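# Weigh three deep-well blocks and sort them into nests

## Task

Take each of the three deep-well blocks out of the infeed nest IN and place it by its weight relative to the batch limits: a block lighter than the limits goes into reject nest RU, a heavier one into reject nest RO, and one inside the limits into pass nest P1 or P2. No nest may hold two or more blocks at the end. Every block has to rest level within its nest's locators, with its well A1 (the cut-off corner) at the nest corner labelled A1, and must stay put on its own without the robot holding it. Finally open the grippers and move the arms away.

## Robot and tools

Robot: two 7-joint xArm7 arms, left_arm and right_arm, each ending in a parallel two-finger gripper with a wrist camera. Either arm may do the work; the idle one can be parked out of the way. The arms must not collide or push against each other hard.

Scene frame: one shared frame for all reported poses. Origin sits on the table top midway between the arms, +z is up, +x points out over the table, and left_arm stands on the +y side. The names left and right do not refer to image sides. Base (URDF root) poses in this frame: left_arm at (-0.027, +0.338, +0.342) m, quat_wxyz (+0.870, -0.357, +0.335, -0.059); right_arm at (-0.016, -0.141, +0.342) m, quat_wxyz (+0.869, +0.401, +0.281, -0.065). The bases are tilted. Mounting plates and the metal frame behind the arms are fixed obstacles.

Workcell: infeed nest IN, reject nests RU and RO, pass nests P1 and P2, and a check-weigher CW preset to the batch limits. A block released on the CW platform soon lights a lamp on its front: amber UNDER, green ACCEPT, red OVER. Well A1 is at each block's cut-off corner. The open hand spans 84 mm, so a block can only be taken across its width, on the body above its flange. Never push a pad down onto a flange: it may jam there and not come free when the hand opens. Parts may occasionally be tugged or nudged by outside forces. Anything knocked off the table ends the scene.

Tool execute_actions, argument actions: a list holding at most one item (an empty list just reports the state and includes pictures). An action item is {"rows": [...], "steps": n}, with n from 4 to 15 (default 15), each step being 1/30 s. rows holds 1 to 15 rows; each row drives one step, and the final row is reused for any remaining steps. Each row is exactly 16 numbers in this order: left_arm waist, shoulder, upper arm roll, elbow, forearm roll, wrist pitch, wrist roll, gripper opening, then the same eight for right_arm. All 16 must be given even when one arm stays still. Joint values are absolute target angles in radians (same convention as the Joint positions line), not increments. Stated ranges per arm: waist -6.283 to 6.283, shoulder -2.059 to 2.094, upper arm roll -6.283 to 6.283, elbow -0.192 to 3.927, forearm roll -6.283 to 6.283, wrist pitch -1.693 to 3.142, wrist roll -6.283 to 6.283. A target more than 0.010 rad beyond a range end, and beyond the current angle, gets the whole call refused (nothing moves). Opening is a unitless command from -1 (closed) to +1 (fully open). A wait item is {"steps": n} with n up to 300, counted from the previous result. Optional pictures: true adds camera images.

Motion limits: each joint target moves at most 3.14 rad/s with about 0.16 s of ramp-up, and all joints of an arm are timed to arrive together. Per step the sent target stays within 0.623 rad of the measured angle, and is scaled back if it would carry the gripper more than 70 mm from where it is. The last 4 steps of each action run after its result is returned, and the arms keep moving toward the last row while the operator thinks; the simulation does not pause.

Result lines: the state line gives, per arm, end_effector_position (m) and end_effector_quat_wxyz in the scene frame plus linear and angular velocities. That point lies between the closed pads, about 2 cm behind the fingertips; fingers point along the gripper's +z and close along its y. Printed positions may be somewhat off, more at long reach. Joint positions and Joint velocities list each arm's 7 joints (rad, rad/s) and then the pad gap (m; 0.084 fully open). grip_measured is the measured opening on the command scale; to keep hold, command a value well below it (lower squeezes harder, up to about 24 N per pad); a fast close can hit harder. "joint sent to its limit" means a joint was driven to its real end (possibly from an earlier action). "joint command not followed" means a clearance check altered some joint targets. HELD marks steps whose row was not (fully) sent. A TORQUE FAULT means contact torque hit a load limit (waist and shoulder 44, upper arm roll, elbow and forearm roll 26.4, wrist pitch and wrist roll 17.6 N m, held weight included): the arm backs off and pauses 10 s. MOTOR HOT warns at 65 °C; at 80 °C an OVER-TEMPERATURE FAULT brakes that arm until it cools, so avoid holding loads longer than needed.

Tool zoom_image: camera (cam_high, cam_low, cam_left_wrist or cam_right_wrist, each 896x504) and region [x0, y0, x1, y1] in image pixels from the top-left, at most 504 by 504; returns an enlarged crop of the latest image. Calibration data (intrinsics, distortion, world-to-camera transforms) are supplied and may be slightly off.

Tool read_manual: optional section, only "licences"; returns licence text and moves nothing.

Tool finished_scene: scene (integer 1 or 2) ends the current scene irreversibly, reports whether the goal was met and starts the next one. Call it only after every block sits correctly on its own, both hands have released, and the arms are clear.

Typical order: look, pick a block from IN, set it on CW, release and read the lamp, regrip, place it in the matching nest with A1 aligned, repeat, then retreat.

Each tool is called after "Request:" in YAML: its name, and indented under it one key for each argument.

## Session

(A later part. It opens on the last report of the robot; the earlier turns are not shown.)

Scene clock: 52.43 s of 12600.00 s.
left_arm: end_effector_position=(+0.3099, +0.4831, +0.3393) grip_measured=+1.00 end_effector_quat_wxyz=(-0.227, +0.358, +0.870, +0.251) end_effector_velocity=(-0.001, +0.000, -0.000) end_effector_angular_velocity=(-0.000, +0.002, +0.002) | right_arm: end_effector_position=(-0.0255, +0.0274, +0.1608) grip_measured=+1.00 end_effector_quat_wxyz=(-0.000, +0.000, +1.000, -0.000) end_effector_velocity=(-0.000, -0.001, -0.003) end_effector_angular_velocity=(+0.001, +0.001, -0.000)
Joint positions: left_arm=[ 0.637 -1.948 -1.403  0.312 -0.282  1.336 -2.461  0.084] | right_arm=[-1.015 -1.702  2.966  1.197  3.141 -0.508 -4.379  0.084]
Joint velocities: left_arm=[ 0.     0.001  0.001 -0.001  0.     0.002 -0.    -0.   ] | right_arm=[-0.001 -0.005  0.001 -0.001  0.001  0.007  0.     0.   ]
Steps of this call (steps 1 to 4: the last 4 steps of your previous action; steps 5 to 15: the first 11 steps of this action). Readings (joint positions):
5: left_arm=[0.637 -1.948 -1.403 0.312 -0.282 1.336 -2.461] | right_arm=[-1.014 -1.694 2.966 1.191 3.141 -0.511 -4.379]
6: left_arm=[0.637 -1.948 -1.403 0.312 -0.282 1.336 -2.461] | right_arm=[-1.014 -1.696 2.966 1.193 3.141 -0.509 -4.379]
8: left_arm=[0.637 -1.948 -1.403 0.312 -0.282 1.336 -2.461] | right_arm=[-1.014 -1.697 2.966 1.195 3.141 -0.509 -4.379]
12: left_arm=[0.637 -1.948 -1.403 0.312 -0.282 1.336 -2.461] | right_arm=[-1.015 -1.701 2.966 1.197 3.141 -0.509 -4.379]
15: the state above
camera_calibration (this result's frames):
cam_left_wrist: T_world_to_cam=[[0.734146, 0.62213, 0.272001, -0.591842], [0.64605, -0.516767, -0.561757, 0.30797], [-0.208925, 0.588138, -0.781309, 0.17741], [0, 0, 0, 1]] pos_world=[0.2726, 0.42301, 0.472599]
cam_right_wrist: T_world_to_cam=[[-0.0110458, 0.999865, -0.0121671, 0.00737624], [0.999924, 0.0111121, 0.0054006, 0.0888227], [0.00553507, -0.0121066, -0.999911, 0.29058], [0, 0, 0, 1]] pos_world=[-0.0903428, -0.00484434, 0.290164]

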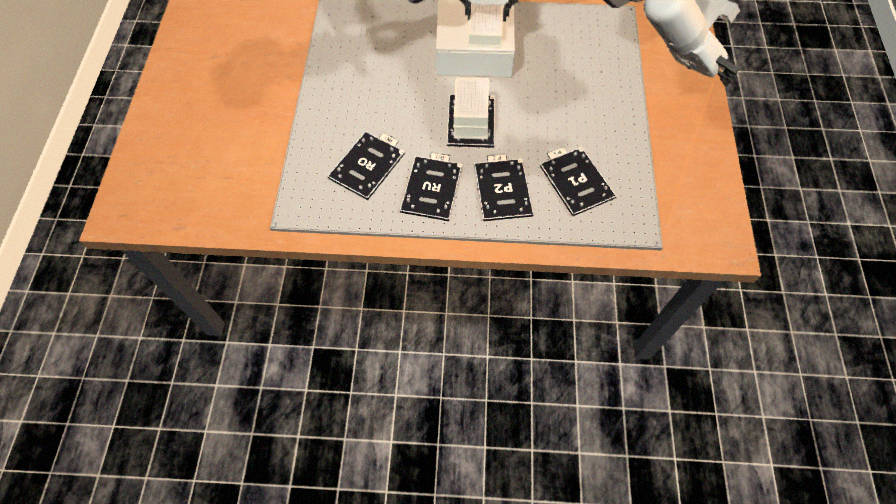

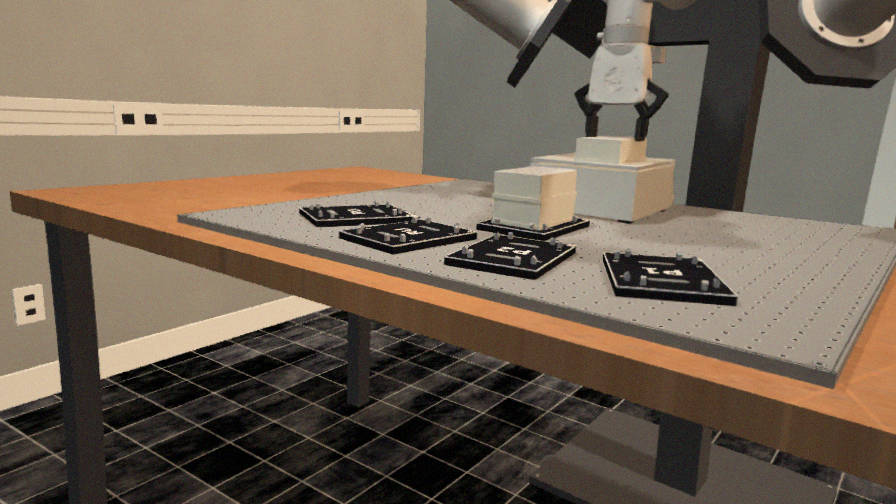

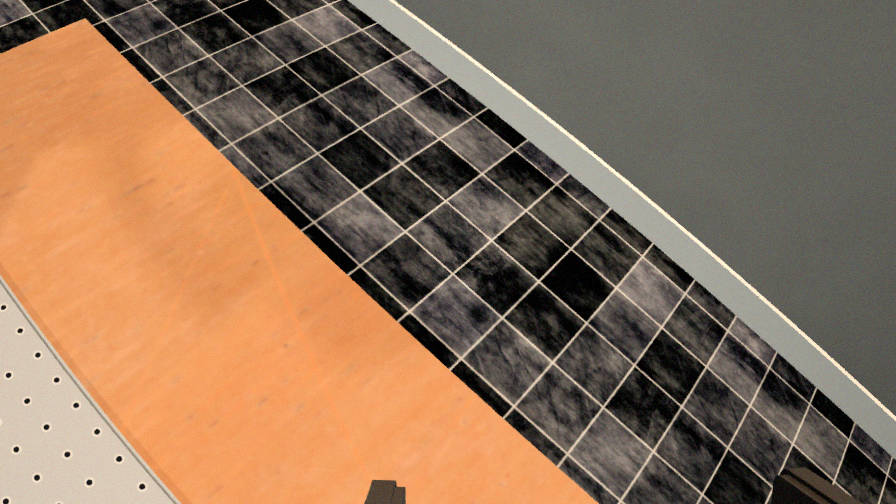

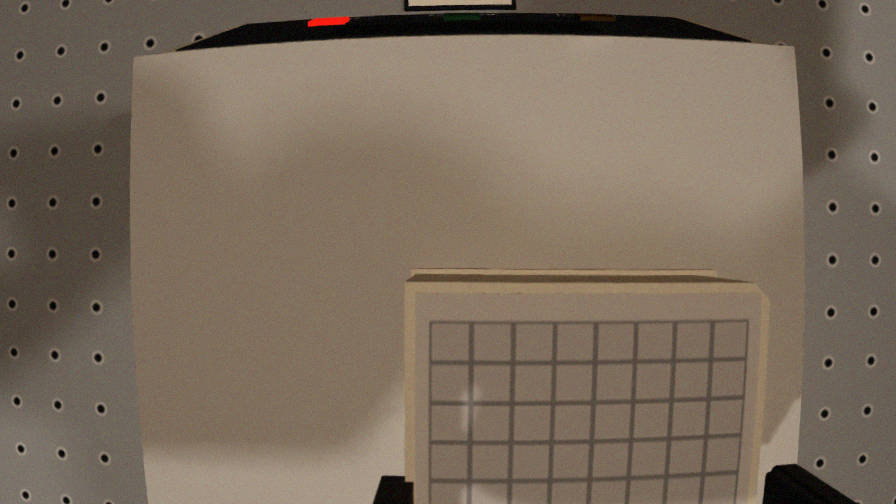

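Request:
execute_actions:
  actions:
    - {"rows":[[0.637,-1.948,-1.403,0.312,-0.282,1.336,-2.461,1,-1.012,-1.684,2.967,1.1915,3.1416,-0.518,-4.379,1]],"steps":10}

Request:
execute_actions:
  actions:
    - {"rows":[[0.637,-1.948,-1.403,0.312,-0.282,1.336,-2.461,1,-1.0121,-1.6855,2.967,1.1849,3.1416,-0.511,-4.379,1]]}
  pictures: true

Scene clock: 52.83 s of 12600.00 s.
left_arm: end_effector_position=(+0.3099, +0.4831, +0.3393) grip_measured=+1.00 end_effector_quat_wxyz=(-0.227, +0.358, +0.870, +0.251) end_effector_velocity=(+0.000, +0.000, +0.000) end_effector_angular_velocity=(+0.001, -0.001, +0.001) | right_arm: end_effector_position=(-0.0254, +0.0242, +0.1634) grip_measured=+1.00 end_effector_quat_wxyz=(+0.000, +0.000, +1.000, -0.002) end_effector_velocity=(-0.000, -0.005, +0.004) end_effector_angular_velocity=(-0.015, -0.003, +0.002)
Joint positions: left_arm=[ 0.637 -1.948 -1.403  0.312 -0.282  1.336 -2.461  0.084] | right_arm=[-1.013 -1.692  2.968  1.187  3.142 -0.512 -4.379  0.084]
Joint velocities: left_arm=[ 0.    -0.002  0.     0.     0.     0.    -0.     0.   ] | right_arm=[ 0.002  0.01   0.004 -0.008  0.001 -0.018 -0.     0.   ]
Steps of this call (steps 1 to 4: the last 4 steps of your previous action; steps 5 to 6: the robot went on to your last target; steps 7 to 12: the first 6 steps of this action). Readings (joint positions):
7: left_arm=[0.637 -1.948 -1.403 0.312 -0.282 1.336 -2.461] | right_arm=[-1.015 -1.703 2.966 1.198 3.141 -0.509 -4.379]
8: left_arm=[0.637 -1.948 -1.403 0.312 -0.282 1.336 -2.461] | right_arm=[-1.015 -1.698 2.967 1.195 3.141 -0.511 -4.379]
10: left_arm=[0.637 -1.948 -1.403 0.312 -0.282 1.336 -2.461] | right_arm=[-1.013 -1.692 2.967 1.190 3.142 -0.511 -4.379]
12: the state above

Scene clock: 53.33 s of 12600.00 s.
left_arm: end_effector_position=(+0.3099, +0.4831, +0.3393) grip_measured=+1.00 end_effector_quat_wxyz=(-0.227, +0.358, +0.870, +0.251) end_effector_velocity=(+0.000, -0.000, +0.000) end_effector_angular_velocity=(-0.001, +0.000, -0.001) | right_arm: end_effector_position=(-0.0251, +0.0254, +0.1652) grip_measured=+1.00 end_effector_quat_wxyz=(-0.000, +0.000, +1.000, +0.000) end_effector_velocity=(-0.001, +0.001, +0.001) end_effector_angular_velocity=(+0.002, +0.001, +0.002)
Joint positions: left_arm=[ 0.637 -1.948 -1.403  0.312 -0.282  1.336 -2.461  0.084] | right_arm=[-1.012 -1.686  2.967  1.185  3.142 -0.511 -4.379  0.084]
Joint velocities: left_arm=[ 0.     0.001  0.001  0.001  0.    -0.     0.    -0.   ] | right_arm=[ 0.     0.003  0.001  0.001 -0.002 -0.002 -0.     0.   ]
Steps of this call (steps 1 to 4: the last 4 steps of your previous action; steps 5 to 15: the first 11 steps of this action). Readings (joint positions):
5: left_arm=[0.637 -1.948 -1.403 0.312 -0.282 1.336 -2.461] | right_arm=[-1.013 -1.688 2.967 1.189 3.142 -0.515 -4.379]
6: left_arm=[0.637 -1.948 -1.403 0.312 -0.282 1.336 -2.461] | right_arm=[-1.013 -1.687 2.967 1.188 3.142 -0.513 -4.379]
8: left_arm=[0.637 -1.948 -1.403 0.312 -0.282 1.336 -2.461] | right_arm=[-1.012 -1.687 2.967 1.185 3.142 -0.511 -4.379]
12: left_arm=[0.637 -1.948 -1.403 0.312 -0.282 1.336 -2.461] | right_arm=[-1.012 -1.686 2.967 1.185 3.142 -0.511 -4.379]
15: the state above
camera_calibration (this result's frames):
cam_left_wrist: T_world_to_cam=[[0.734145, 0.62213, 0.272002, -0.591842], [0.64605, -0.516767, -0.561757, 0.30797], [-0.208925, 0.588138, -0.781309, 0.17741], [0, 0, 0, 1]] pos_world=[0.2726, 0.42301, 0.472599]
cam_right_wrist: T_world_to_cam=[[-0.0109408, 0.999873, -0.0115881, 0.00933283], [0.999927, 0.0109987, 0.00494174, 0.0884917], [0.00506857, -0.0115332, -0.999921, 0.294991], [0, 0, 0, 1]] pos_world=[-0.0898783, -0.00690275, 0.294639]

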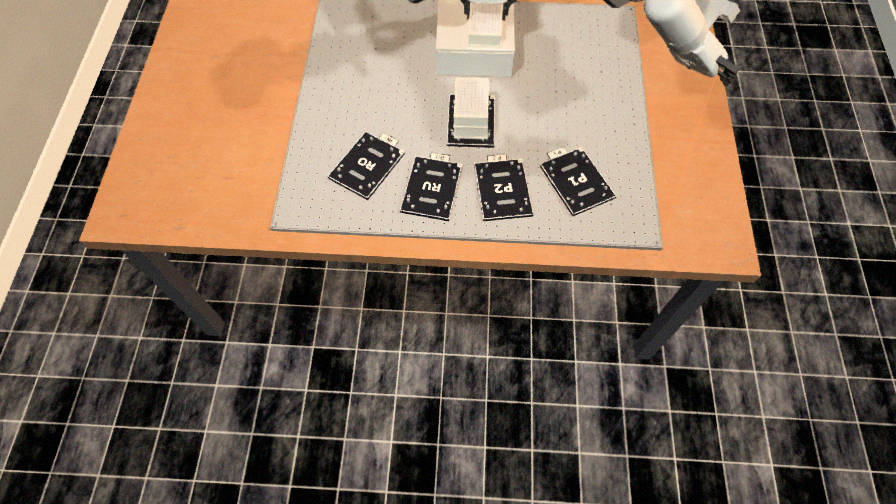

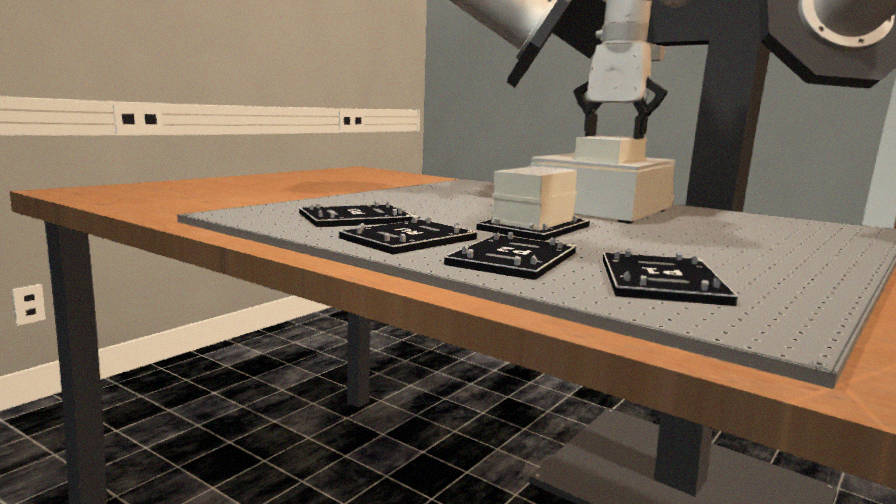

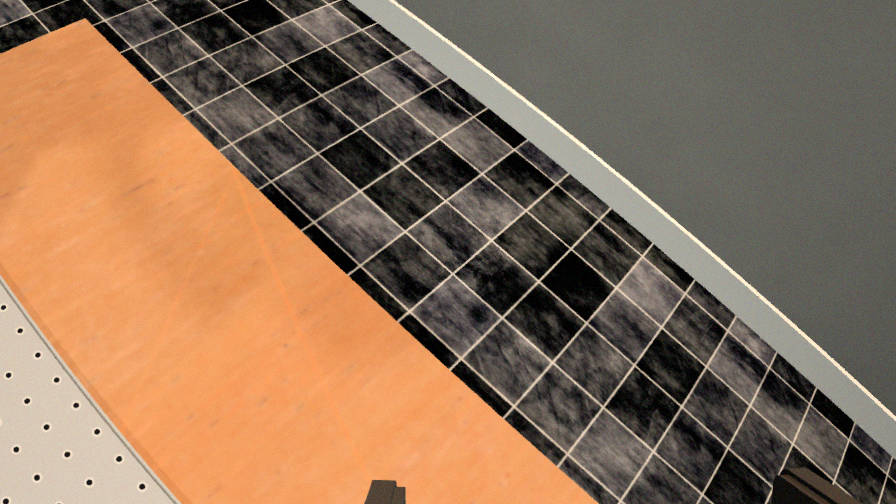

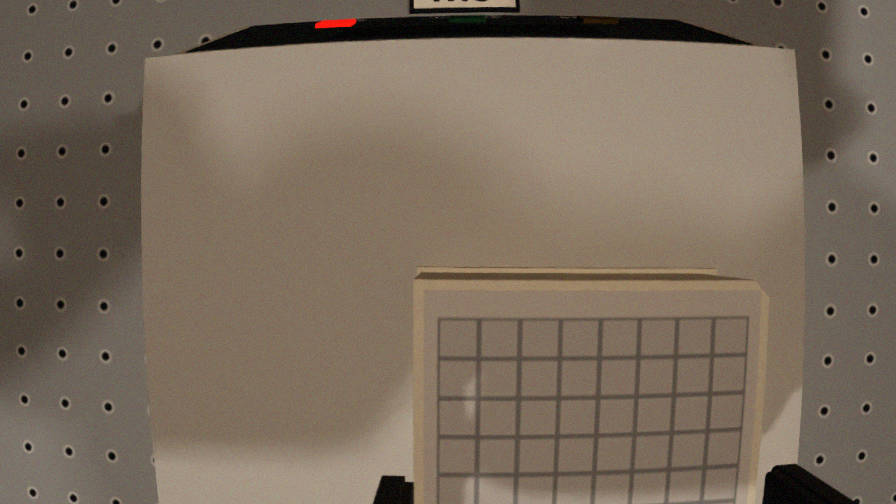

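Request:
execute_actions:
  actions:
    - {"rows":[[0.637,-1.948,-1.403,0.312,-0.282,1.336,-2.461,1,-1.0126,-1.6879,2.967,1.1854,3.1416,-0.5093,-4.379,1],[0.637,-1.948,-1.403,0.312,-0.282,1.336,-2.461,1,-1.013,-1.6904,2.967,1.186,3.1416,-0.5076,-4.379,1],[0.637,-1.948,-1.403,0.312,-0.282,1.336,-2.461,1,-1.0135,-1.6928,2.967,1.1866,3.1416,-0.5058,-4.379,1],[0.637,-1.948,-1.403,0.312,-0.282,1.336,-2.461,1,-1.0139,-1.6952,2.967,1.1872,3.1416,-0.5041,-4.379,1],[0.637,-1.948,-1.403,0.312,-0.282,1.336,-2.461,1,-1.0144,-1.6977,2.967,1.1879,3.1416,-0.5024,-4.379,1],[0.637,-1.948,-1.403,0.312,-0.282,1.336,-2.461,1,-1.0148,-1.7001,2.967,1.1886,3.1416,-0.5007,-4.379,1],[0.637,-1.948,-1.403,0.312,-0.282,1.336,-2.461,1,-1.0153,-1.7025,2.967,1.1893,3.1416,-0.499,-4.379,1],[0.637,-1.948,-1.403,0.312,-0.282,1.336,-2.461,1,-1.0157,-1.7049,2.967,1.19,3.1416,-0.4972,-4.379,1]]}
  pictures: true

Scene clock: 54.13 s of 12600.00 s.
left_arm: end_effector_position=(+0.3099, +0.4831, +0.3393) grip_measured=+1.00 end_effector_quat_wxyz=(-0.227, +0.358, +0.870, +0.251) end_effector_velocity=(+0.000, -0.000, +0.000) end_effector_angular_velocity=(+0.001, -0.002, -0.000) | right_arm: end_effector_position=(-0.0252, +0.0248, +0.1576) grip_measured=+1.00 end_effector_quat_wxyz=(-0.000, +0.000, +1.000, -0.000) end_effector_velocity=(-0.001, -0.000, -0.005) end_effector_angular_velocity=(-0.001, +0.001, +0.001)
Joint positions: left_arm=[ 0.637 -1.948 -1.403  0.312 -0.282  1.336 -2.461  0.084] | right_arm=[-1.016 -1.705  2.967  1.19   3.142 -0.498 -4.379  0.084]
Joint velocities: left_arm=[-0.    -0.002 -0.     0.001 -0.     0.    -0.     0.   ] | right_arm=[-0.003 -0.012  0.001  0.003  0.     0.009 -0.001  0.   ]
Steps of this call (steps 1 to 4: the last 4 steps of your previous action; steps 5 to 13: the robot went on to your last target; steps 14 to 24: the first 11 steps of this action). Readings (joint positions):
14: left_arm=[0.637 -1.948 -1.403 0.312 -0.282 1.336 -2.461] | right_arm=[-1.012 -1.686 2.967 1.185 3.142 -0.511 -4.379]
15: left_arm=[0.637 -1.948 -1.403 0.312 -0.282 1.336 -2.461] | right_arm=[-1.012 -1.686 2.967 1.185 3.142 -0.510 -4.379]
17: left_arm=[0.637 -1.948 -1.403 0.312 -0.282 1.336 -2.461] | right_arm=[-1.013 -1.690 2.967 1.186 3.142 -0.507 -4.379]
21: left_arm=[0.637 -1.948 -1.403 0.312 -0.282 1.336 -2.461] | right_arm=[-1.015 -1.700 2.967 1.188 3.142 -0.501 -4.379]
24: the state above
camera_calibration (this result's frames):
cam_left_wrist: T_world_to_cam=[[0.734146, 0.62213, 0.272002, -0.591842], [0.64605, -0.516767, -0.561757, 0.30797], [-0.208925, 0.588138, -0.781309, 0.17741], [0, 0, 0, 1]] pos_world=[0.2726, 0.42301, 0.472599]
cam_right_wrist: T_world_to_cam=[[-0.0112017, 0.999852, -0.0130794, 0.00998559], [0.999924, 0.0112683, 0.00503325, 0.0885698], [0.00517988, -0.013022, -0.999902, 0.287347], [0, 0, 0, 1]] pos_world=[-0.0899396, -0.00724032, 0.287004]

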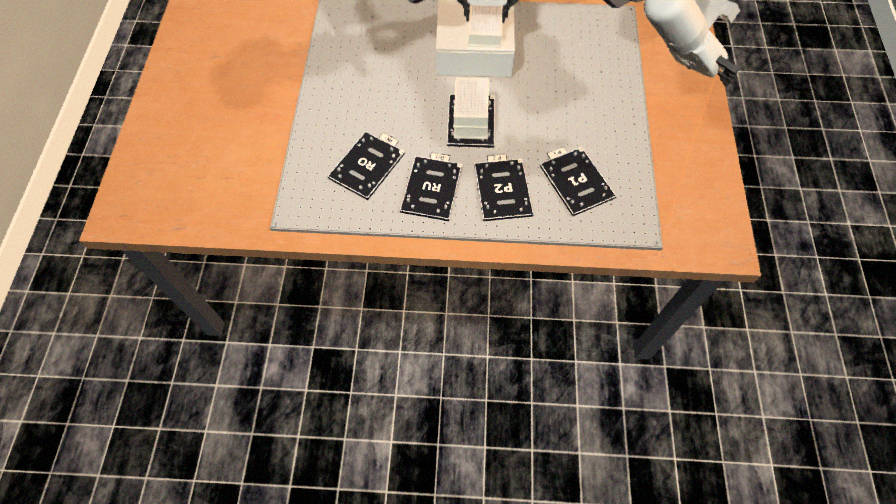

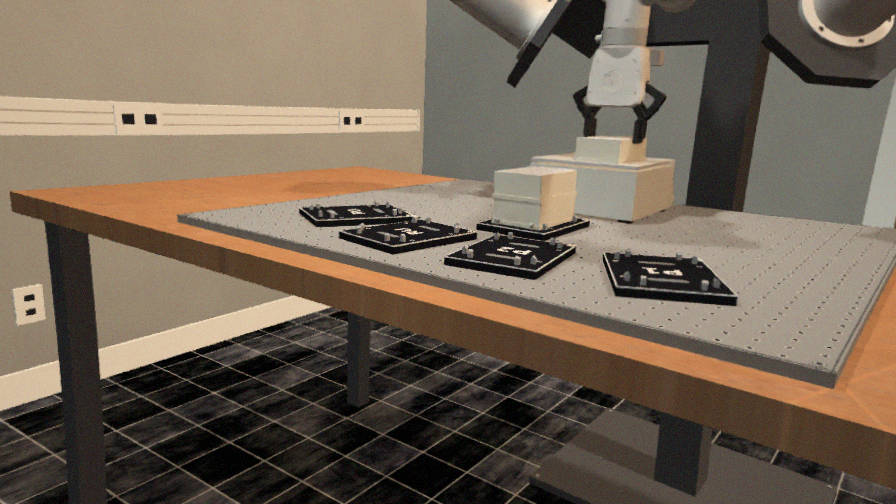

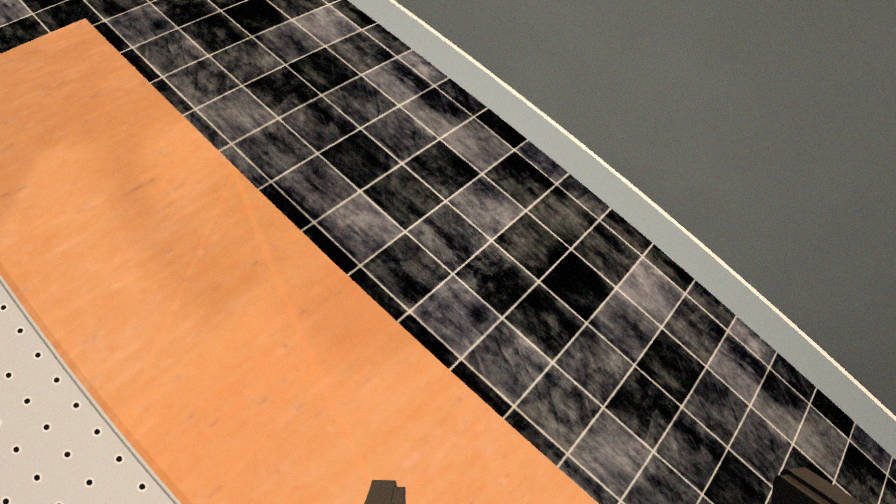

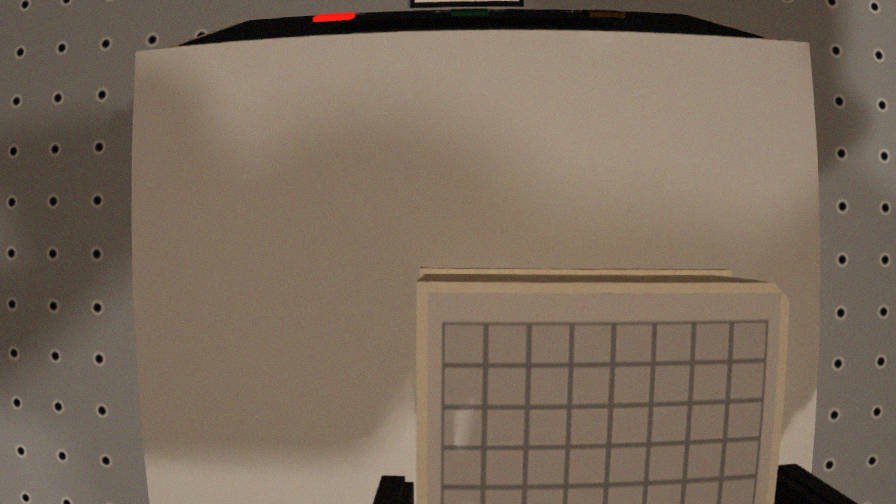

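Request:
execute_actions:
  actions:
    - {"rows":[[0.637,-1.948,-1.403,0.312,-0.282,1.336,-2.461,1,-1.018,-1.719,2.9665,1.196,3.1416,-0.489,-4.379,1],[0.637,-1.948,-1.403,0.312,-0.282,1.336,-2.461,1,-1.018,-1.719,2.9665,1.196,3.1416,-0.489,-4.379,1],[0.637,-1.948,-1.403,0.312,-0.282,1.336,-2.461,1,-1.021,-1.733,2.966,1.2025,3.1416,-0.4815,-4.379,1],[0.637,-1.948,-1.403,0.312,-0.282,1.336,-2.461,1,-1.021,-1.733,2.966,1.2025,3.1416,-0.4815,-4.379,1],[0.637,-1.948,-1.403,0.312,-0.282,1.336,-2.461,1,-1.0235,-1.7465,2.9655,1.2087,3.1416,-0.4735,-4.379,1],[0.637,-1.948,-1.403,0.312,-0.282,1.336,-2.461,1,-1.0235,-1.7465,2.9655,1.2087,3.1416,-0.4735,-4.379,1],[0.637,-1.948,-1.403,0.312,-0.282,1.336,-2.461,1,-1.026,-1.7605,2.965,1.215,3.1416,-0.4657,-4.379,1]]}

Request:
execute_actions:
  actions:
    - {"rows":[[0.637,-1.948,-1.403,0.312,-0.282,1.336,-2.461,1,-1.026,-1.7605,2.965,1.215,3.1416,-0.4657,-4.379,0.4]]}
  pictures: true

Scene clock: 54.93 s of 12600.00 s.
left_arm: end_effector_position=(+0.3099, +0.4831, +0.3393) grip_measured=+1.00 end_effector_quat_wxyz=(-0.227, +0.358, +0.870, +0.251) end_effector_velocity=(+0.000, -0.000, -0.000) end_effector_angular_velocity=(+0.000, -0.001, -0.002) | right_arm: end_effector_position=(-0.0255, +0.0263, +0.1370) grip_measured=+1.00 end_effector_quat_wxyz=(-0.000, +0.000, +1.000, -0.001) end_effector_velocity=(-0.001, +0.004, -0.006) end_effector_angular_velocity=(+0.009, +0.003, +0.001)
Joint positions: left_arm=[ 0.637 -1.948 -1.403  0.312 -0.282  1.336 -2.461  0.084] | right_arm=[-1.026 -1.761  2.965  1.214  3.142 -0.466 -4.379  0.084]
Joint velocities: left_arm=[-0.     0.    -0.001 -0.    -0.    -0.002  0.     0.   ] | right_arm=[-0.003 -0.018 -0.001  0.014  0.     0.014 -0.002  0.   ]
Steps of this call (steps 1 to 4: the last 4 steps of your previous action; steps 5 to 13: the robot went on to your last target; steps 14 to 24: the first 11 steps of this action). Readings (joint positions):
14: left_arm=[0.637 -1.948 -1.403 0.312 -0.282 1.336 -2.461] | right_arm=[-1.016 -1.705 2.967 1.190 3.142 -0.497 -4.379]
15: left_arm=[0.637 -1.948 -1.403 0.312 -0.282 1.336 -2.461] | right_arm=[-1.016 -1.709 2.967 1.193 3.142 -0.494 -4.379]
17: left_arm=[0.637 -1.948 -1.403 0.312 -0.282 1.336 -2.461] | right_arm=[-1.019 -1.722 2.966 1.198 3.142 -0.487 -4.379]
21: left_arm=[0.637 -1.948 -1.403 0.312 -0.282 1.336 -2.461] | right_arm=[-1.024 -1.750 2.965 1.210 3.142 -0.472 -4.379]
24: the state above

Scene clock: 55.43 s of 12600.00 s.
left_arm: end_effector_position=(+0.3099, +0.4831, +0.3393) grip_measured=+1.00 end_effector_quat_wxyz=(-0.227, +0.358, +0.870, +0.251) end_effector_velocity=(+0.000, -0.000, -0.000) end_effector_angular_velocity=(-0.001, +0.000, -0.001) | right_arm: end_effector_position=(-0.0258, +0.0273, +0.1374) grip_measured=+0.96 end_effector_quat_wxyz=(-0.000, +0.000, +1.000, +0.000) end_effector_velocity=(-0.001, -0.000, -0.000) end_effector_angular_velocity=(-0.001, +0.003, -0.002)
Joint positions: left_arm=[ 0.637 -1.948 -1.403  0.312 -0.282  1.336 -2.461  0.084] | right_arm=[-1.026 -1.76   2.965  1.215  3.142 -0.466 -4.379  0.083]
Joint velocities: left_arm=[-0.     0.001  0.     0.     0.    -0.    -0.     0.   ] | right_arm=[-0.002 -0.     0.001 -0.     0.002  0.     0.     0.   ]
Steps of this call (steps 1 to 4: the last 4 steps of your previous action; steps 5 to 15: the first 11 steps of this action). Readings (joint positions):
5: left_arm=[0.637 -1.948 -1.403 0.312 -0.282 1.336 -2.461] | right_arm=[-1.026 -1.760 2.965 1.215 3.142 -0.466 -4.379]
6: left_arm=[0.637 -1.948 -1.403 0.312 -0.282 1.336 -2.461] | right_arm=[-1.026 -1.760 2.965 1.215 3.142 -0.466 -4.379]
8: left_arm=[0.637 -1.948 -1.403 0.312 -0.282 1.336 -2.461] | right_arm=[-1.026 -1.760 2.965 1.215 3.142 -0.466 -4.379]
12: left_arm=[0.637 -1.948 -1.403 0.312 -0.282 1.336 -2.461] | right_arm=[-1.026 -1.760 2.965 1.215 3.142 -0.466 -4.379]
15: the state above
camera_calibration (this result's frames):
cam_left_wrist: T_world_to_cam=[[0.734145, 0.62213, 0.272001, -0.591842], [0.64605, -0.516767, -0.561757, 0.30797], [-0.208924, 0.588138, -0.781309, 0.17741], [0, 0, 0, 1]] pos_world=[0.2726, 0.42301, 0.472599]
cam_right_wrist: T_world_to_cam=[[-0.0107261, 0.999872, -0.0118746, 0.00707752], [0.999931, 0.0107822, 0.00467111, 0.0893732], [0.00479855, -0.0118237, -0.999919, 0.267224], [0, 0, 0, 1]] pos_world=[-0.0905734, -0.00488068, 0.266869]

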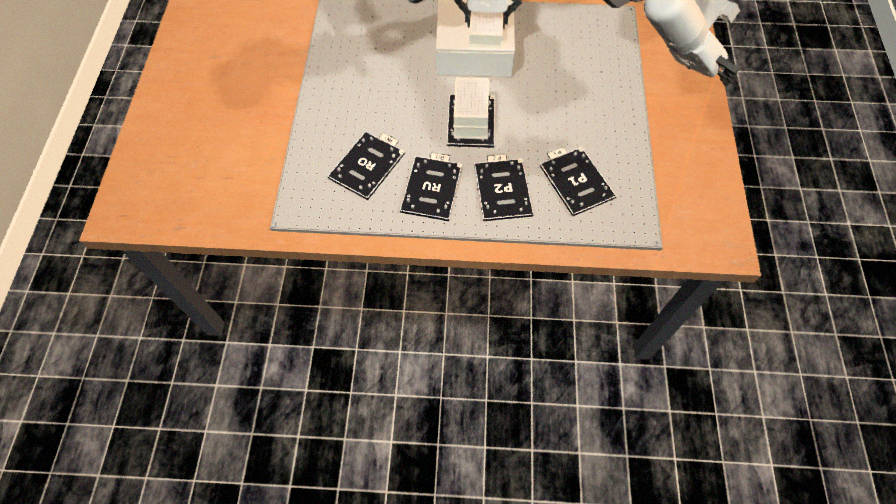

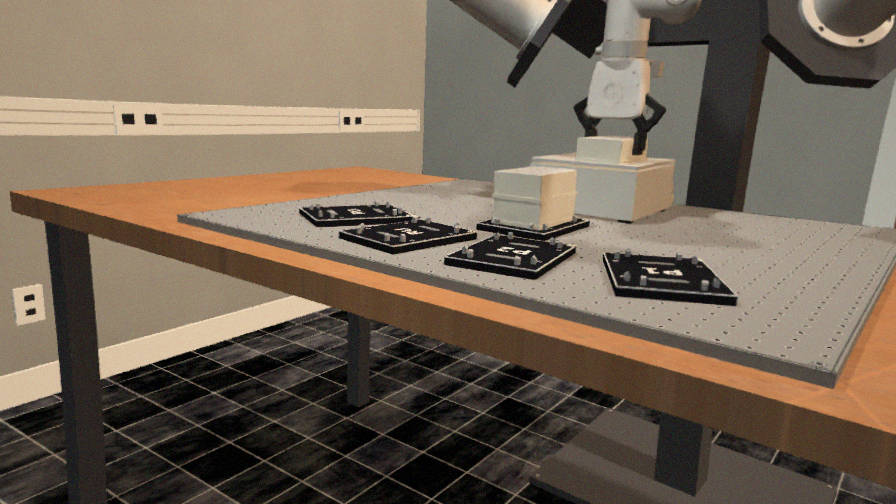

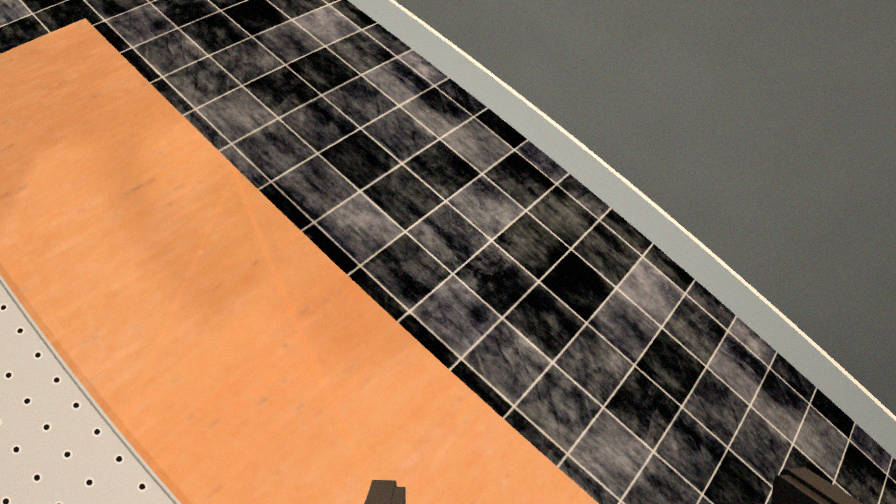

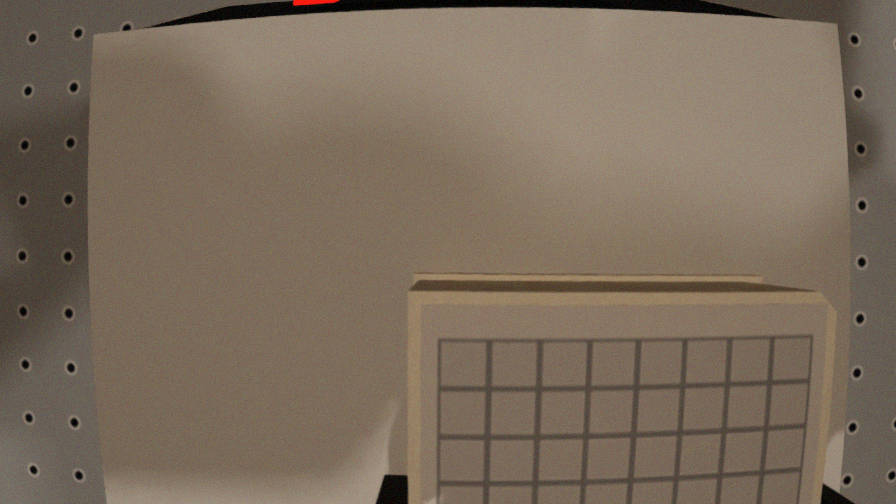

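Request:
execute_actions:
  actions:
    - {"rows":[[0.637,-1.948,-1.403,0.312,-0.282,1.336,-2.461,1,-1.007,-1.661,2.968,1.241,3.1416,-0.589,-4.379,0.4]]}

Request:
execute_actions:
  actions:
    - {"rows":[[0.637,-1.948,-1.403,0.312,-0.282,1.336,-2.461,1,-1.2962,-0.9829,1.568,0.7399,3.1416,-0.3916,-5.452,0.4]]}

Request:
execute_actions:
  actions:
    - {"steps":40}

Request:
execute_actions:
  actions:
    - {"rows":[[0.637,-1.948,-1.403,0.312,-0.282,1.336,-2.461,1,-1.6768,-1.016,1.7757,0.8222,3.1416,-0.1529,-5.452,0.4]]}

Request:
execute_actions:
  actions:
    - {"steps":15}
  pictures: true

Scene clock: 57.60 s of 12600.00 s.
left_arm: end_effector_position=(+0.3099, +0.4831, +0.3393) grip_measured=+1.00 end_effector_quat_wxyz=(-0.227, +0.358, +0.870, +0.251) end_effector_velocity=(-0.000, +0.000, -0.000) end_effector_angular_velocity=(-0.000, +0.000, +0.000) | right_arm: end_effector_position=(-0.0303, +0.0395, +0.1898) grip_measured=+0.96 end_effector_quat_wxyz=(-0.000, -0.000, +1.000, +0.001) end_effector_velocity=(+0.010, -0.033, -0.025) end_effector_angular_velocity=(-0.087, -0.027, +0.001)
Joint positions: left_arm=[ 0.637 -1.948 -1.403  0.312 -0.282  1.336 -2.461  0.084] | right_arm=[-1.007 -1.662  2.968  1.239  3.142 -0.589 -4.379  0.083]
Joint velocities: left_arm=[ 0.  0.  0. -0. -0. -0. -0. -0.] | right_arm=[-0.008 -0.044  0.003 -0.041  0.    -0.005  0.001  0.   ]
Steps of this call (steps 1 to 4: the last 4 steps of your previous action; steps 5 to 15: the robot went on to your last target; steps 16 to 54: nothing new was sent; steps 55 to 65: the first 11 steps of this action). Readings (joint positions):
55: left_arm=[0.637 -1.948 -1.403 0.312 -0.282 1.336 -2.461] | right_arm=[-1.026 -1.760 2.965 1.215 3.142 -0.467 -4.379]
56: left_arm=[0.637 -1.948 -1.403 0.312 -0.282 1.336 -2.461] | right_arm=[-1.025 -1.755 2.965 1.215 3.142 -0.477 -4.379]
58: left_arm=[0.637 -1.948 -1.403 0.312 -0.282 1.336 -2.461] | right_arm=[-1.017 -1.711 2.967 1.222 3.142 -0.537 -4.379]
62: left_arm=[0.637 -1.948 -1.403 0.312 -0.282 1.336 -2.461] | right_arm=[-1.006 -1.655 2.968 1.248 3.142 -0.587 -4.379]
65: the state above

Scene clock: 58.10 s of 12600.00 s.
left_arm: end_effector_position=(+0.3099, +0.4831, +0.3393) grip_measured=+1.00 end_effector_quat_wxyz=(-0.227, +0.358, +0.870, +0.251) end_effector_velocity=(-0.000, +0.000, -0.000) end_effector_angular_velocity=(-0.001, +0.001, +0.000) | right_arm: end_effector_position=(+0.1283, +0.0365, +0.2347) grip_measured=+0.96 end_effector_quat_wxyz=(-0.009, +0.036, +0.998, +0.055) end_effector_velocity=(+0.525, -0.150, +0.056) end_effector_angular_velocity=(+0.177, -0.017, -0.288)
Joint positions: left_arm=[ 0.637 -1.948 -1.403  0.312 -0.282  1.336 -2.461  0.084] | right_arm=[-1.141 -1.351  2.617  1.01   3.141 -0.497 -4.731  0.083]
Joint velocities: left_arm=[-0.     0.001  0.001 -0.     0.     0.001  0.     0.   ] | right_arm=[-0.357  0.84  -1.266 -0.602 -0.004  0.234 -1.24  -0.   ]
Steps of this call (steps 1 to 4: the last 4 steps of your previous action; steps 5 to 15: the first 11 steps of this action). Readings (joint positions):
5: left_arm=[0.637 -1.948 -1.403 0.312 -0.282 1.336 -2.461] | right_arm=[-1.008 -1.661 2.967 1.240 3.142 -0.588 -4.380]
6: left_arm=[0.637 -1.948 -1.403 0.312 -0.282 1.336 -2.461] | right_arm=[-1.011 -1.653 2.962 1.232 3.142 -0.584 -4.391]
8: left_arm=[0.637 -1.948 -1.403 0.312 -0.282 1.336 -2.461] | right_arm=[-1.038 -1.592 2.906 1.179 3.144 -0.563 -4.457]
12: left_arm=[0.637 -1.948 -1.403 0.312 -0.282 1.336 -2.461] | right_arm=[-1.103 -1.442 2.740 1.075 3.142 -0.523 -4.610]
15: the state above

Scene clock: 59.43 s of 12600.00 s.
left_arm: end_effector_position=(+0.3099, +0.4831, +0.3393) grip_measured=+1.00 end_effector_quat_wxyz=(-0.227, +0.358, +0.870, +0.251) end_effector_velocity=(-0.000, -0.001, -0.000) end_effector_angular_velocity=(-0.002, +0.002, -0.001) | right_arm: end_effector_position=(+0.3627, -0.2524, +0.2001) grip_measured=+0.96 end_effector_quat_wxyz=(-0.000, +0.257, +0.966, +0.000) end_effector_velocity=(+0.000, -0.000, -0.000) end_effector_angular_velocity=(+0.000, +0.000, -0.000)
Joint positions: left_arm=[ 0.637 -1.948 -1.403  0.312 -0.282  1.336 -2.461  0.084] | right_arm=[-1.296 -0.983  1.568  0.74   3.142 -0.392 -5.452  0.083]
Joint velocities: left_arm=[-0.     0.003  0.001  0.001  0.     0.001  0.     0.   ] | right_arm=[-0.001  0.001 -0.     0.    -0.001  0.     0.    -0.   ]
Kept back: nothing.
Steps of this call (steps 1 to 4: the last 4 steps of your previous action; steps 5 to 40: the robot went on to your last target). Readings (joint positions):
1: left_arm=[0.637 -1.948 -1.403 0.312 -0.282 1.336 -2.461] | right_arm=[-1.153 -1.324 2.575 0.991 3.141 -0.490 -4.773]
2: left_arm=[0.637 -1.948 -1.403 0.312 -0.282 1.336 -2.461] | right_arm=[-1.164 -1.299 2.532 0.972 3.141 -0.483 -4.815]
4: left_arm=[0.637 -1.948 -1.403 0.312 -0.282 1.336 -2.461] | right_arm=[-1.183 -1.253 2.445 0.938 3.141 -0.469 -4.902]
8: left_arm=[0.637 -1.948 -1.403 0.312 -0.282 1.336 -2.461] | right_arm=[-1.215 -1.177 2.264 0.883 3.141 -0.448 -5.056]
40: the state above

Scene clock: 59.80 s of 12600.00 s.
left_arm: end_effector_position=(+0.3099, +0.4831, +0.3393) grip_measured=+1.00 end_effector_quat_wxyz=(-0.227, +0.358, +0.870, +0.251) end_effector_velocity=(-0.000, -0.000, -0.000) end_effector_angular_velocity=(-0.001, +0.002, -0.001) | right_arm: end_effector_position=(+0.3588, -0.2557, +0.0998) grip_measured=+0.96 end_effector_quat_wxyz=(-0.004, +0.259, +0.966, -0.004) end_effector_velocity=(+0.024, +0.022, -0.020) end_effector_angular_velocity=(+0.049, -0.069, +0.013)
Joint positions: left_arm=[ 0.637 -1.948 -1.403  0.312 -0.282  1.336 -2.461  0.084] | right_arm=[-1.678 -1.016  1.772  0.817  3.142 -0.157 -5.452  0.083]
Joint velocities: left_arm=[-0.     0.003 -0.001 -0.    -0.    -0.001  0.    -0.   ] | right_arm=[-0.07   0.     0.063  0.052  0.     0.086 -0.     0.   ]
Steps of this call (steps 1 to 11: the first 11 steps of this action). Readings (joint positions):
1: left_arm=[0.637 -1.948 -1.403 0.312 -0.282 1.336 -2.461] | right_arm=[-1.297 -0.983 1.569 0.740 3.142 -0.391 -5.452]
2: left_arm=[0.637 -1.948 -1.403 0.312 -0.282 1.336 -2.461] | right_arm=[-1.305 -0.984 1.574 0.743 3.142 -0.385 -5.452]
4: left_arm=[0.637 -1.948 -1.403 0.312 -0.282 1.336 -2.461] | right_arm=[-1.374 -0.990 1.614 0.761 3.142 -0.339 -5.452]
8: left_arm=[0.637 -1.948 -1.403 0.312 -0.282 1.336 -2.461] | right_arm=[-1.617 -1.011 1.742 0.808 3.142 -0.193 -5.452]
11: the state above

Scene clock: 60.30 s of 12600.00 s.
left_arm: end_effector_position=(+0.3099, +0.4831, +0.3393) grip_measured=+1.00 end_effector_quat_wxyz=(-0.227, +0.358, +0.870, +0.251) end_effector_velocity=(-0.000, -0.000, +0.000) end_effector_angular_velocity=(-0.000, +0.001, +0.001) | right_arm: end_effector_position=(+0.3626, -0.2525, +0.1001) grip_measured=+0.96 end_effector_quat_wxyz=(-0.000, +0.257, +0.966, -0.000) end_effector_velocity=(-0.000, -0.001, -0.000) end_effector_angular_velocity=(-0.001, +0.001, +0.001)
Joint positions: left_arm=[ 0.637 -1.948 -1.403  0.312 -0.282  1.336 -2.461  0.084] | right_arm=[-1.676 -1.016  1.776  0.822  3.142 -0.153 -5.452  0.083]
Joint velocities: left_arm=[-0.     0.     0.     0.    -0.     0.002 -0.     0.   ] | right_arm=[-0.002 -0.001 -0.     0.    -0.001  0.    -0.001  0.   ]
Kept back: nothing.
Steps of this call (steps 1 to 4: the last 4 steps of your previous action; steps 5 to 15: the robot went on to your last target). Readings (joint positions):
1: left_arm=[0.637 -1.948 -1.403 0.312 -0.282 1.336 -2.461] | right_arm=[-1.678 -1.016 1.774 0.819 3.142 -0.155 -5.452]
2: left_arm=[0.637 -1.948 -1.403 0.312 -0.282 1.336 -2.461] | right_arm=[-1.677 -1.016 1.775 0.821 3.142 -0.154 -5.452]
4: left_arm=[0.637 -1.948 -1.403 0.312 -0.282 1.336 -2.461] | right_arm=[-1.675 -1.016 1.775 0.823 3.142 -0.153 -5.452]
8: left_arm=[0.637 -1.948 -1.403 0.312 -0.282 1.336 -2.461] | right_arm=[-1.675 -1.016 1.775 0.822 3.142 -0.153 -5.452]
15: the state above
All arms were judged still, so your last target was given up. Only a new action makes them travel on or press farther. Fingers that are still opening or closing keep moving.
camera_calibration (this result's frames):
cam_left_wrist: T_world_to_cam=[[0.734145, 0.62213, 0.272002, -0.591842], [0.64605, -0.516767, -0.561757, 0.30797], [-0.208924, 0.588138, -0.781309, 0.17741], [0, 0, 0, 1]] pos_world=[0.2726, 0.42301, 0.472599]
cam_right_wrist: T_world_to_cam=[[0.487515, 0.873028, -0.0122857, 0.0779008], [0.873114, -0.48749, 0.00516126, -0.375726], [-0.0014832, -0.013243, -0.999911, 0.226664], [0, 0, 0, 1]] pos_world=[0.29041, -0.24817, 0.229541]

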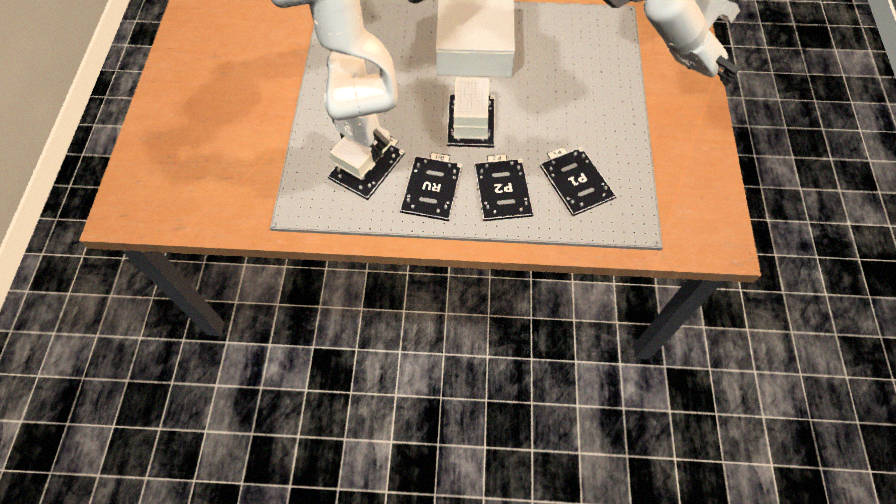

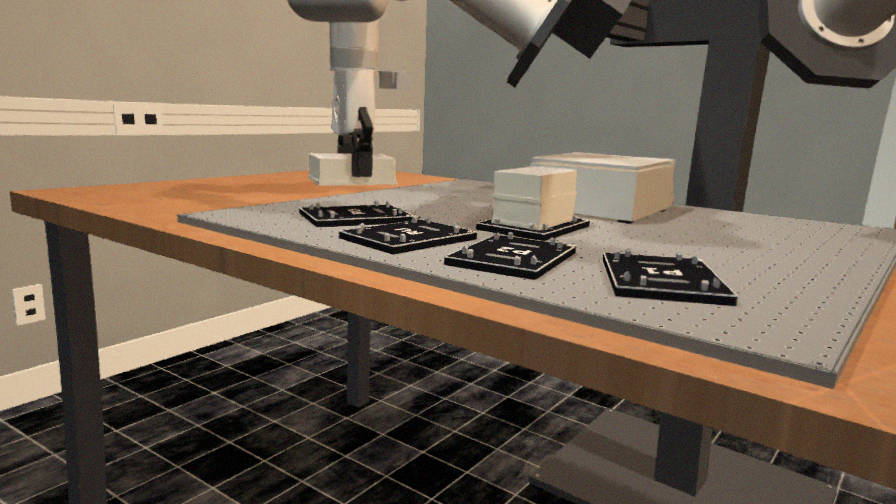

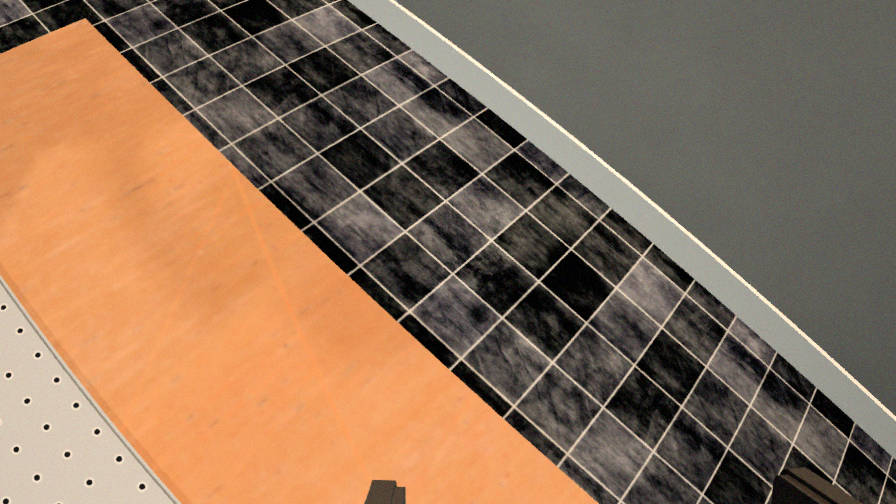

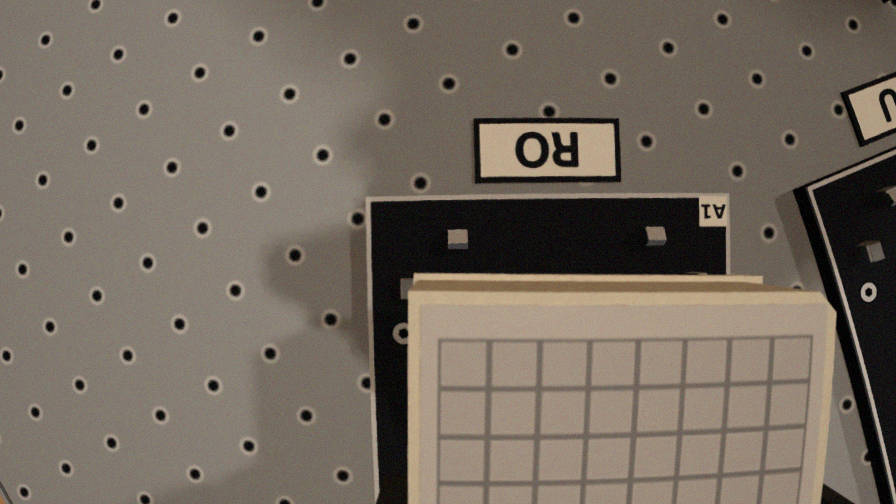

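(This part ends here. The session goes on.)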